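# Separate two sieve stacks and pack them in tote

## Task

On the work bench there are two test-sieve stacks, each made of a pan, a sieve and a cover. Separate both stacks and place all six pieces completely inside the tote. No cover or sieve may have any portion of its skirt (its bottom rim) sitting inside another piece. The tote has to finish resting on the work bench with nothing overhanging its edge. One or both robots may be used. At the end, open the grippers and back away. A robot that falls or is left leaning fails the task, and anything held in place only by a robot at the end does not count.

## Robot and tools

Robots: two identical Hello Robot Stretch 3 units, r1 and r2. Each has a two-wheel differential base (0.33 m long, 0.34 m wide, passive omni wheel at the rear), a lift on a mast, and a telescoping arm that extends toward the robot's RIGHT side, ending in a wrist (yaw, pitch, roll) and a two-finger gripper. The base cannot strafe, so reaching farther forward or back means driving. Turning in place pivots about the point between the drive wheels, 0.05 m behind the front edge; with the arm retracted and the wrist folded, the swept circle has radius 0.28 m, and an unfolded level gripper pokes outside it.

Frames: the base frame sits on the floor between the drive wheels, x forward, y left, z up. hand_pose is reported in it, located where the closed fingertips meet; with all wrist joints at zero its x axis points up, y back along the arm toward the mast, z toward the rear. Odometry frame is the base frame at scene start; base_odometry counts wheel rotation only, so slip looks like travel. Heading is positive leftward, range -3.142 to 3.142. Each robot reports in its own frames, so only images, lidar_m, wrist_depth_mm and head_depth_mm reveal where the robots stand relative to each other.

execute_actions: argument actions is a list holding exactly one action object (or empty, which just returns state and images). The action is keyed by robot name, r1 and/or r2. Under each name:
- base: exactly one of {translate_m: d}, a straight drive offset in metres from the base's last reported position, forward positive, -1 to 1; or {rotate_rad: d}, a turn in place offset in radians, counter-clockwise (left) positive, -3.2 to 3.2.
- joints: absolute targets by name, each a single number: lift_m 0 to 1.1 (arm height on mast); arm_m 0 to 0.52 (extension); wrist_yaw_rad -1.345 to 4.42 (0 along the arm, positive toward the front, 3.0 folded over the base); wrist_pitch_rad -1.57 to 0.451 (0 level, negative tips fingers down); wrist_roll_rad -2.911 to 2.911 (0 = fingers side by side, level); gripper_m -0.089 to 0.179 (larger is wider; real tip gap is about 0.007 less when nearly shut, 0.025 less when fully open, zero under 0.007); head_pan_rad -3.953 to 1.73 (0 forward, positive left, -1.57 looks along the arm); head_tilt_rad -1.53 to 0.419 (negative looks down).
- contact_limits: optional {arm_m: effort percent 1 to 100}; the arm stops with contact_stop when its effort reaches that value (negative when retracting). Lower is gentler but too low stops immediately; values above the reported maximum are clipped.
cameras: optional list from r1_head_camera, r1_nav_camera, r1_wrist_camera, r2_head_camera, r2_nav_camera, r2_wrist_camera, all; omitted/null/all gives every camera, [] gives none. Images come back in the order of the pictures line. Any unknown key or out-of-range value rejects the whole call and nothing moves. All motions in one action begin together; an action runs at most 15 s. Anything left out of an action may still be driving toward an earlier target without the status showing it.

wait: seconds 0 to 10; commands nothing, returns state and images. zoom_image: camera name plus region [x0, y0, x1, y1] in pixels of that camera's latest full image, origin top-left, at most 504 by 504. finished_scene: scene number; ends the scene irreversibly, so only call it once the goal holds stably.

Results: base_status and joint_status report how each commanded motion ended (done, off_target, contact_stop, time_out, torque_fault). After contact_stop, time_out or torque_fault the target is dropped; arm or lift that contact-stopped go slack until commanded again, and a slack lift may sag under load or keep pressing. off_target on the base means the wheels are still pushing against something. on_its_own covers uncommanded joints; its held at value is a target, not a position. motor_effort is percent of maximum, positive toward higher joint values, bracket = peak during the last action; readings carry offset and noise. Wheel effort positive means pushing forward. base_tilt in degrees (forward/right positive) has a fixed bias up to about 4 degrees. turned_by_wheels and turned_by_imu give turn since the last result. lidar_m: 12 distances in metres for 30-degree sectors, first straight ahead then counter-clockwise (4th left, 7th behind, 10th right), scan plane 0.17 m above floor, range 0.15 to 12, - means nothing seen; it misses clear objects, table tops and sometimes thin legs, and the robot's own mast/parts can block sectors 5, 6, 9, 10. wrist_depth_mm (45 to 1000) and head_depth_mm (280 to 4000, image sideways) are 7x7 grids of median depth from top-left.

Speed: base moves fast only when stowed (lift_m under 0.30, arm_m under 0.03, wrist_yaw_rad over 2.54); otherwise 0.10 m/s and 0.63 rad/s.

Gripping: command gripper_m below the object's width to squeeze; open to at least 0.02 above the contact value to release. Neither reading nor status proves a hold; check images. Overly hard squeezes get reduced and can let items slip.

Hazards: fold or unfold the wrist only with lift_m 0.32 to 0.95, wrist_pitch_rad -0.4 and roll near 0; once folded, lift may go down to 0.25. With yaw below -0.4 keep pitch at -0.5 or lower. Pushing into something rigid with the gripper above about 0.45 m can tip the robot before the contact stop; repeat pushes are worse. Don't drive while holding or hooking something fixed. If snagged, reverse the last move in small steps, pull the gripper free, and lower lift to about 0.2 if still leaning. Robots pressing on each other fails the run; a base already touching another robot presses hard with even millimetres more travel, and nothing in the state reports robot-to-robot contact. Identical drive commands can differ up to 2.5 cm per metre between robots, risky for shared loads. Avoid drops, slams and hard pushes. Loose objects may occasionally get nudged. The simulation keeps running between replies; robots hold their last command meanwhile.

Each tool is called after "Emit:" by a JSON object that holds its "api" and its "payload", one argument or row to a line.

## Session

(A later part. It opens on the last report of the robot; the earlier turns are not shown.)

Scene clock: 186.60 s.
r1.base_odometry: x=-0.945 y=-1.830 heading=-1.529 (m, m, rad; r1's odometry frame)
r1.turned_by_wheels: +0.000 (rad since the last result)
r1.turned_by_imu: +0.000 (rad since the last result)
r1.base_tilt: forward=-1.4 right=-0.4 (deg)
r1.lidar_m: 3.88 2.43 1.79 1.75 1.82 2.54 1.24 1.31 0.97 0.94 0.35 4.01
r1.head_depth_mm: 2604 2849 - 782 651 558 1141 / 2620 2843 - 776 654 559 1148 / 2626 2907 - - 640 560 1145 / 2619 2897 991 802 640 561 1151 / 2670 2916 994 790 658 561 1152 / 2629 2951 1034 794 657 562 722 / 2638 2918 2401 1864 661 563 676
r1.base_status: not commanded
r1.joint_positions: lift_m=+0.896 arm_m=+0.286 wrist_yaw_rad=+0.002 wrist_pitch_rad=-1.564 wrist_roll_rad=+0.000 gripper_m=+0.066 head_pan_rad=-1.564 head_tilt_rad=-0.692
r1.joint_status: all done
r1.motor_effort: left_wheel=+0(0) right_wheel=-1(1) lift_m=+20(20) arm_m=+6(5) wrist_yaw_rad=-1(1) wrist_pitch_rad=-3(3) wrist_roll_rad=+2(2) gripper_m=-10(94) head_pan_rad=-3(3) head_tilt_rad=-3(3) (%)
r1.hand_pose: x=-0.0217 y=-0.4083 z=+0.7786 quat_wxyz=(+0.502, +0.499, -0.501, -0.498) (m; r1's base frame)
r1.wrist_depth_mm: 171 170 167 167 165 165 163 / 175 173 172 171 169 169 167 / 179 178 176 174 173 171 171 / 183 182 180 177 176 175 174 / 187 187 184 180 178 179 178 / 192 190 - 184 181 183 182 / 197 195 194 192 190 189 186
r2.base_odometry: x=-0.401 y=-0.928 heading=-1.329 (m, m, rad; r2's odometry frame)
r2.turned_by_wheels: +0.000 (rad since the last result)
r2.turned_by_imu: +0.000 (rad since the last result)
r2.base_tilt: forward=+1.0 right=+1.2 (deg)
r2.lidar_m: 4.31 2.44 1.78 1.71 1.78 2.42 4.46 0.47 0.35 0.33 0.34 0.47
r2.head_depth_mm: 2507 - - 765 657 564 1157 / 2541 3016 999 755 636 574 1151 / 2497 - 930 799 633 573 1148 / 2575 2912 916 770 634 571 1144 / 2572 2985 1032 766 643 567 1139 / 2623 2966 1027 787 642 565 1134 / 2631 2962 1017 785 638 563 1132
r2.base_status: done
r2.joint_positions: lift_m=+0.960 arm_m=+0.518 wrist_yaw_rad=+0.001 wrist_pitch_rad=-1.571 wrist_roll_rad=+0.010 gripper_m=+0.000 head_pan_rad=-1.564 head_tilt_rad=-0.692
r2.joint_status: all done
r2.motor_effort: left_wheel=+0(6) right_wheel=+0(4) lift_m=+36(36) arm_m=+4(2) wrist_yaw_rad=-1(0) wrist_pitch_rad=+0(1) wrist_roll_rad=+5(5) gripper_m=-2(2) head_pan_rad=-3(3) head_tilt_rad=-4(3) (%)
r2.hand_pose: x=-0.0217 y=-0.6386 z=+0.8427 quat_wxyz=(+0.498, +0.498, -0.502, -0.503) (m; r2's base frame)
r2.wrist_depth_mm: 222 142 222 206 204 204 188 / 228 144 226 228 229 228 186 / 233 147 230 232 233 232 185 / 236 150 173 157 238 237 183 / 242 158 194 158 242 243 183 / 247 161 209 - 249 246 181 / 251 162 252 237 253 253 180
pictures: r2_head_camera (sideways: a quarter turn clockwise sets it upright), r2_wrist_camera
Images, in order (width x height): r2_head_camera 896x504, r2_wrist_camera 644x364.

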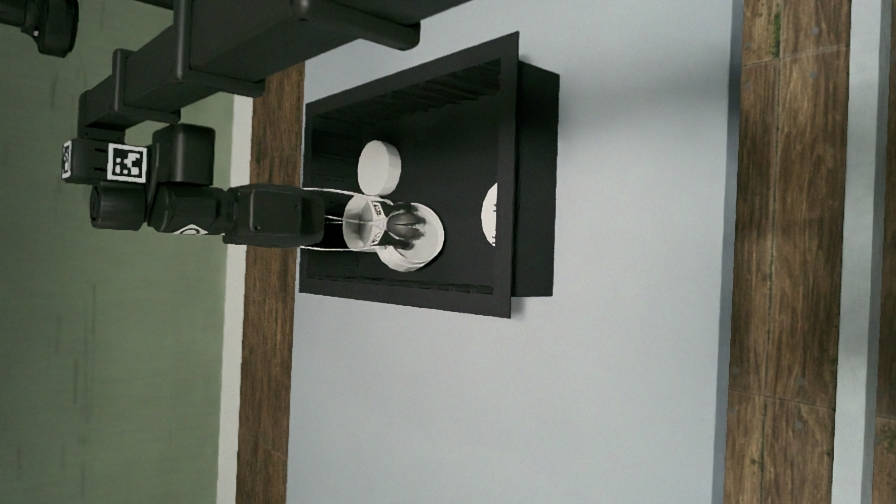

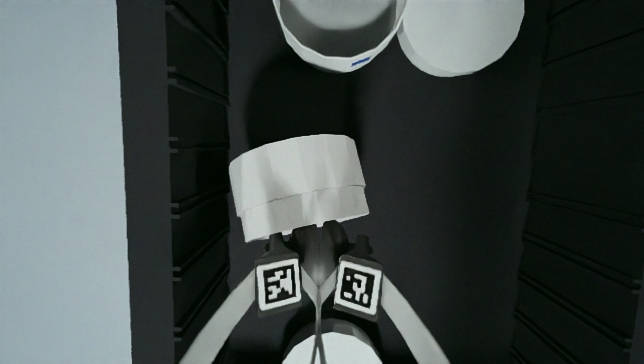

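Emit:
{"api": "execute_actions", "payload": {
  "actions": [
    {"r1":{"joints":{"lift_m":0.96}},"r2":{"joints":{"lift_m":1.0}}}
  ],
  "cameras": []
}}

Emit:
{"api": "execute_actions", "payload": {
  "actions": [
    {"r1":{"base":{"translate_m":-0.47},"joints":{"lift_m":1.04}},"r2":{"base":{"translate_m":0.462},"joints":{"arm_m":0.324,"gripper_m":0.11}}}
  ],
  "cameras": []
}}

Emit:
{"api": "execute_actions", "payload": {
  "actions": [
    {"r1":{"joints":{"arm_m":0.475}}}
  ],
  "cameras": ["r1_wrist_camera","r2_wrist_camera"]
}}

Scene clock: 198.33 s.
r1.base_odometry: x=-0.945 y=-1.830 heading=-1.529 (m, m, rad; r1's odometry frame)
r1.turned_by_wheels: +0.000 (rad since the last result)
r1.turned_by_imu: +0.001 (rad since the last result)
r1.base_tilt: forward=-1.4 right=-0.3 (deg)
r1.lidar_m: 3.88 2.43 1.79 1.75 1.83 2.55 1.24 1.31 0.97 0.94 0.35 4.04
r1.head_depth_mm: 2596 - 967 784 652 558 1143 / 2579 - 935 787 653 560 1153 / 2601 - - 745 598 561 1147 / 2647 2910 1010 764 612 561 1145 / 2667 2903 994 791 657 563 1153 / 2668 2959 1036 791 659 561 721 / 2638 2896 2429 1877 660 564 676
r1.base_status: not commanded
r1.joint_positions: lift_m=+0.960 arm_m=+0.286 wrist_yaw_rad=+0.002 wrist_pitch_rad=-1.564 wrist_roll_rad=+0.000 gripper_m=+0.066 head_pan_rad=-1.564 head_tilt_rad=-0.692
r1.joint_status: all done
r1.motor_effort: left_wheel=+0(0) right_wheel=-1(1) lift_m=+34(36) arm_m=+6(5) wrist_yaw_rad=-1(1) wrist_pitch_rad=-3(3) wrist_roll_rad=+2(2) gripper_m=-11(10) head_pan_rad=-3(2) head_tilt_rad=-4(3) (%)
r1.hand_pose: x=-0.0217 y=-0.4083 z=+0.8420 quat_wxyz=(+0.502, +0.499, -0.501, -0.498) (m; r1's base frame)
r1.wrist_depth_mm: 234 231 230 226 225 223 222 / 239 236 235 232 230 229 226 / 243 241 240 237 234 235 232 / 250 248 245 178 239 238 238 / 256 255 249 180 179 243 242 / 263 260 - 182 181 250 247 / 269 266 263 261 258 257 253
r2.base_odometry: x=-0.401 y=-0.928 heading=-1.329 (m, m, rad; r2's odometry frame)
r2.turned_by_wheels: +0.000 (rad since the last result)
r2.turned_by_imu: -0.001 (rad since the last result)
r2.base_tilt: forward=+1.0 right=+1.1 (deg)
r2.lidar_m: 4.30 2.44 1.78 1.71 1.77 2.42 4.45 0.47 0.34 0.33 0.34 0.47
r2.head_depth_mm: 2492 - 1049 814 657 564 1158 / 2478 2978 1016 755 637 576 1153 / - 2996 947 776 634 573 1153 / 2584 2929 916 767 634 571 1144 / 2606 2935 1026 768 644 567 1141 / 2590 2933 1025 790 642 564 1136 / 2594 2973 1023 785 638 563 1133
r2.base_status: not commanded
r2.joint_positions: lift_m=+1.000 arm_m=+0.518 wrist_yaw_rad=+0.001 wrist_pitch_rad=-1.570 wrist_roll_rad=+0.010 gripper_m=+0.000 head_pan_rad=-1.564 head_tilt_rad=-0.692
r2.joint_status: all done
r2.motor_effort: left_wheel=+0(1) right_wheel=+0(0) lift_m=+47(50) arm_m=+4(3) wrist_yaw_rad=+0(1) wrist_pitch_rad=+0(1) wrist_roll_rad=+5(5) gripper_m=-2(2) head_pan_rad=-4(3) head_tilt_rad=-4(4) (%)
r2.hand_pose: x=-0.0217 y=-0.6387 z=+0.8823 quat_wxyz=(+0.498, +0.498, -0.502, -0.503) (m; r2's base frame)
r2.wrist_depth_mm: 263 261 239 241 241 244 187 / 267 265 240 270 267 259 190 / 271 272 244 271 273 270 194 / 277 278 251 279 279 271 198 / 282 284 253 277 283 270 202 / 288 290 210 - 289 269 212 / 295 293 292 272 295 266 211
pictures: none
No camera images: the call's "cameras" was empty. Leave "cameras" out to get every camera's image.

Scene clock: 203.97 s.
r1.base_odometry: x=-0.964 y=-1.360 heading=-1.529 (m, m, rad; r1's odometry frame)
r1.turned_by_wheels: +0.000 (rad since the last result)
r1.turned_by_imu: +0.001 (rad since the last result)
r1.base_tilt: forward=-1.3 right=-0.5 (deg)
r1.lidar_m: 4.35 2.40 1.81 1.76 1.84 2.56 4.42 0.78 0.96 0.93 0.98 0.71
r1.head_depth_mm: 2589 2945 986 696 623 558 1126 / - 2895 898 760 620 558 1127 / - - - 739 621 560 1124 / 2622 2900 916 807 623 562 1129 / 2652 2922 958 733 628 562 1130 / 2647 2878 995 793 658 563 1133 / 2633 2908 1004 794 657 563 1129
r1.base_status: done
r1.joint_positions: lift_m=+1.040 arm_m=+0.286 wrist_yaw_rad=+0.002 wrist_pitch_rad=-1.564 wrist_roll_rad=+0.000 gripper_m=+0.066 head_pan_rad=-1.564 head_tilt_rad=-0.692
r1.joint_status: all done
r1.motor_effort: left_wheel=+1(5) right_wheel=+0(7) lift_m=+34(35) arm_m=+5(5) wrist_yaw_rad=-1(1) wrist_pitch_rad=-3(2) wrist_roll_rad=+2(2) gripper_m=-10(10) head_pan_rad=-3(3) head_tilt_rad=-3(4) (%)
r1.hand_pose: x=-0.0217 y=-0.4083 z=+0.9220 quat_wxyz=(+0.502, +0.499, -0.501, -0.498) (m; r1's base frame)
r1.wrist_depth_mm: 311 307 262 300 295 277 292 / 319 315 263 287 290 264 298 / 324 322 260 315 310 286 308 / 332 329 237 178 232 230 313 / 344 340 332 180 179 326 324 / 350 345 - 183 181 334 328 / 360 358 350 345 344 - 339
r2.base_odometry: x=-0.290 y=-1.376 heading=-1.330 (m, m, rad; r2's odometry frame)
r2.turned_by_wheels: +0.000 (rad since the last result)
r2.turned_by_imu: -0.002 (rad since the last result)
r2.base_tilt: forward=+1.0 right=+1.2 (deg)
r2.lidar_m: 3.85 2.46 1.79 1.71 1.78 2.42 1.28 0.47 0.34 0.33 0.34 4.02
r2.head_depth_mm: 2507 - 1045 814 657 564 1152 / 2491 - 1054 808 655 562 1157 / 2540 - 1053 803 651 572 1149 / 2578 2939 1042 799 647 570 1147 / 2609 2971 1032 808 644 567 1138 / 2606 2911 2484 791 640 565 914 / 2604 2926 2472 1922 673 564 1132
r2.base_status: done
r2.joint_positions: lift_m=+1.000 arm_m=+0.324 wrist_yaw_rad=+0.001 wrist_pitch_rad=-1.569 wrist_roll_rad=+0.010 gripper_m=+0.110 head_pan_rad=-1.564 head_tilt_rad=-0.692
r2.joint_status: all done
r2.motor_effort: left_wheel=+0(3) right_wheel=+0(4) lift_m=+47(47) arm_m=-3(2) wrist_yaw_rad=+0(0) wrist_pitch_rad=-1(0) wrist_roll_rad=+5(5) gripper_m=+0(79) head_pan_rad=-3(3) head_tilt_rad=-4(4) (%)
r2.hand_pose: x=-0.0217 y=-0.4455 z=+0.8823 quat_wxyz=(+0.498, +0.497, -0.502, -0.502) (m; r2's base frame)
r2.wrist_depth_mm: 264 262 263 264 264 267 269 / 269 269 266 271 268 269 272 / 273 273 273 273 275 277 279 / 279 277 278 278 280 282 282 / 285 282 284 282 287 289 287 / 292 289 291 291 293 291 292 / - 294 297 296 299 301 301
pictures: none
No camera images: the call's "cameras" was empty. Leave "cameras" out to get every camera's image.

Scene clock: 206.60 s.
r1.base_odometry: x=-0.964 y=-1.360 heading=-1.529 (m, m, rad; r1's odometry frame)
r1.turned_by_wheels: +0.000 (rad since the last result)
r1.turned_by_imu: +0.000 (rad since the last result)
r1.base_tilt: forward=-1.6 right=-0.5 (deg)
r1.lidar_m: 4.35 2.41 1.81 1.75 1.84 2.56 4.43 0.78 0.96 0.93 0.97 0.71
r1.head_depth_mm: 2662 2859 984 698 624 558 1124 / 2663 2883 892 760 619 559 1129 / - 2912 838 785 621 560 1130 / 2635 2891 883 785 622 561 1128 / 2589 2908 959 734 627 561 1132 / 2661 2937 996 792 657 563 1134 / 2648 2896 999 797 659 564 1136
r1.base_status: not commanded
r1.joint_positions: lift_m=+1.040 arm_m=+0.475 wrist_yaw_rad=+0.001 wrist_pitch_rad=-1.564 wrist_roll_rad=+0.001 gripper_m=+0.066 head_pan_rad=-1.564 head_tilt_rad=-0.692
r1.joint_status: all done
r1.motor_effort: left_wheel=+0(0) right_wheel=+0(0) lift_m=+34(34) arm_m=+5(6) wrist_yaw_rad=+0(1) wrist_pitch_rad=-2(3) wrist_roll_rad=+1(2) gripper_m=-10(10) head_pan_rad=-3(3) head_tilt_rad=-4(3) (%)
r1.hand_pose: x=-0.0216 y=-0.5973 z=+0.9220 quat_wxyz=(+0.502, +0.498, -0.501, -0.499) (m; r1's base frame)
r1.wrist_depth_mm: 310 308 260 300 276 286 293 / 319 316 259 309 289 276 297 / 327 323 256 312 310 288 308 / 329 331 291 179 318 290 311 / 340 337 244 180 180 284 319 / 350 346 - 183 181 253 329 / 358 358 313 315 314 306 338
r2.base_odometry: x=-0.290 y=-1.376 heading=-1.330 (m, m, rad; r2's odometry frame)
r2.turned_by_wheels: +0.000 (rad since the last result)
r2.turned_by_imu: +0.000 (rad since the last result)
r2.base_tilt: forward=+1.0 right=+1.2 (deg)
r2.lidar_m: 3.85 2.45 1.78 1.72 1.78 2.42 1.28 0.47 0.34 0.33 0.34 4.02
r2.head_depth_mm: 2509 - 1046 815 656 564 1156 / 2470 - 1060 810 654 562 1151 / 2536 - 1051 803 650 572 1155 / 2583 2927 1040 798 646 571 1147 / 2595 2937 1039 807 645 568 1142 / 2579 2951 2524 788 641 566 908 / 2635 2944 2483 1921 675 563 1134
r2.base_status: not commanded
r2.joint_positions: lift_m=+1.000 arm_m=+0.324 wrist_yaw_rad=+0.001 wrist_pitch_rad=-1.569 wrist_roll_rad=+0.010 gripper_m=+0.110 head_pan_rad=-1.564 head_tilt_rad=-0.692
r2.joint_status: not commanded
r2.motor_effort: left_wheel=+0(0) right_wheel=+0(0) lift_m=+47(47) arm_m=-3(3) wrist_yaw_rad=-1(0) wrist_pitch_rad=+0(0) wrist_roll_rad=+5(5) gripper_m=+0(0) head_pan_rad=-3(3) head_tilt_rad=-4(4) (%)
r2.hand_pose: x=-0.0217 y=-0.4455 z=+0.8823 quat_wxyz=(+0.498, +0.497, -0.502, -0.502) (m; r2's base frame)
r2.wrist_depth_mm: 264 262 263 266 267 266 265 / 268 268 269 271 271 274 274 / 275 272 274 274 275 278 277 / 278 279 280 278 282 282 283 / 282 281 283 281 285 287 289 / 292 290 292 292 291 296 294 / - 297 298 296 301 300 299
pictures: r1_wrist_camera, r2_wrist_camera
Images, in order (width x height): r1_wrist_camera 644x364, r2_wrist_camera 644x364.

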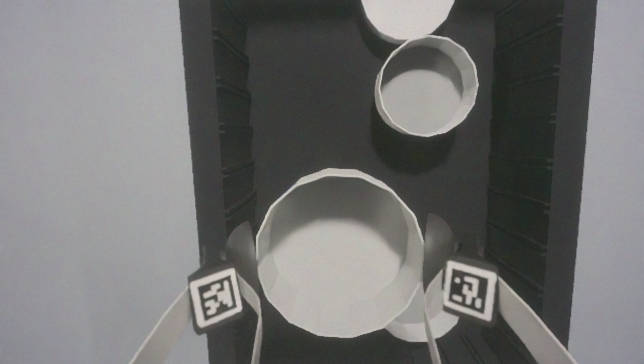

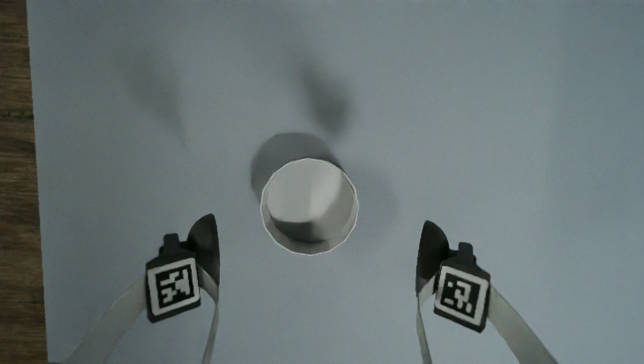

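Emit:
{"api": "execute_actions", "payload": {
  "actions": [
    {"r1":{"joints":{"lift_m":0.903}},"r2":{"base":{"translate_m":0.007},"joints":{"lift_m":0.901,"arm_m":0.327}}}
  ],
  "cameras": ["r1_wrist_camera"]
}}

Emit:
{"api": "execute_actions", "payload": {
  "actions": [
    {"r1":{"joints":{"gripper_m":0.102}},"r2":{"joints":{"gripper_m":0.065}}}
  ],
  "cameras": []
}}

Emit:
{"api": "execute_actions", "payload": {
  "actions": [
    {"r1":{"joints":{"lift_m":1.02}},"r2":{"joints":{"lift_m":0.96}}}
  ],
  "cameras": []
}}

Emit:
{"api": "execute_actions", "payload": {
  "actions": [
    {"r1":{"joints":{"arm_m":0.1}},"r2":{"base":{"translate_m":-0.57},"joints":{"lift_m":1.04}}}
  ],
  "cameras": []
}}

Emit:
{"api": "execute_actions", "payload": {
  "actions": [
    {"r2":{"joints":{"arm_m":0.41}}}
  ],
  "cameras": ["r2_wrist_camera","r2_head_camera"]
}}

Scene clock: 218.10 s.
r1.base_odometry: x=-0.964 y=-1.360 heading=-1.529 (m, m, rad; r1's odometry frame)
r1.turned_by_wheels: +0.000 (rad since the last result)
r1.turned_by_imu: +0.001 (rad since the last result)
r1.base_tilt: forward=-1.6 right=-0.2 (deg)
r1.lidar_m: 4.36 2.42 1.81 1.76 1.83 2.55 4.42 0.78 0.96 0.93 0.97 0.72
r1.head_depth_mm: 2606 2841 - 653 622 558 1128 / 2581 - 893 763 618 559 1125 / 2581 - 892 762 619 561 1127 / 2603 2901 912 773 621 562 1129 / 2639 2887 957 734 628 562 1127 / 2646 2934 994 794 659 562 1131 / 2631 2904 1003 795 658 562 1134
r1.base_status: not commanded
r1.joint_positions: lift_m=+0.903 arm_m=+0.475 wrist_yaw_rad=+0.001 wrist_pitch_rad=-1.564 wrist_roll_rad=+0.001 gripper_m=+0.066 head_pan_rad=-1.564 head_tilt_rad=-0.692
r1.joint_status: all done
r1.motor_effort: left_wheel=+0(0) right_wheel=+0(0) lift_m=+21(32) arm_m=+5(6) wrist_yaw_rad=+0(0) wrist_pitch_rad=-3(2) wrist_roll_rad=+2(2) gripper_m=-10(10) head_pan_rad=-3(3) head_tilt_rad=-4(4) (%)
r1.hand_pose: x=-0.0216 y=-0.5973 z=+0.7856 quat_wxyz=(+0.502, +0.498, -0.501, -0.499) (m; r1's base frame)
r1.wrist_depth_mm: 100 135 173 170 168 151 146 / 103 134 176 175 164 155 153 / 100 134 179 178 177 158 173 / 102 133 184 179 180 180 177 / 101 132 187 180 180 184 181 / 103 129 - 183 181 187 186 / 105 122 197 174 188 173 189
r2.base_odometry: x=-0.289 y=-1.383 heading=-1.330 (m, m, rad; r2's odometry frame)
r2.turned_by_wheels: +0.000 (rad since the last result)
r2.turned_by_imu: -0.001 (rad since the last result)
r2.base_tilt: forward=+0.9 right=+1.1 (deg)
r2.lidar_m: 3.85 2.45 1.78 1.72 1.77 2.42 1.28 0.47 0.34 0.33 0.34 4.00
r2.head_depth_mm: 2467 2856 2730 - 658 564 1158 / 2579 2869 - 808 653 562 1154 / 2545 2888 - 781 633 573 1155 / 2606 2931 1068 781 631 571 1147 / 2595 2901 1035 793 644 568 1143 / 2587 2923 2475 789 641 567 920 / 2616 2990 2494 1914 1478 561 1132
r2.base_status: done
r2.joint_positions: lift_m=+0.901 arm_m=+0.327 wrist_yaw_rad=+0.001 wrist_pitch_rad=-1.569 wrist_roll_rad=+0.010 gripper_m=+0.110 head_pan_rad=-1.564 head_tilt_rad=-0.692
r2.joint_status: all done
r2.motor_effort: left_wheel=-1(4) right_wheel=+0(2) lift_m=+36(43) arm_m=+4(5) wrist_yaw_rad=-1(1) wrist_pitch_rad=+0(0) wrist_roll_rad=+5(5) gripper_m=+0(1) head_pan_rad=-3(4) head_tilt_rad=-4(3) (%)
r2.hand_pose: x=-0.0217 y=-0.4480 z=+0.7836 quat_wxyz=(+0.498, +0.497, -0.502, -0.502) (m; r2's base frame)
r2.wrist_depth_mm: 169 169 169 170 171 172 172 / 172 172 173 173 175 176 176 / 175 175 176 176 177 178 179 / 179 180 180 179 180 182 183 / 182 183 181 182 183 186 185 / 187 186 185 184 187 189 190 / 190 190 191 192 193 193 194
pictures: r1_wrist_camera
Images, in order (width x height): r1_wrist_camera 644x364.

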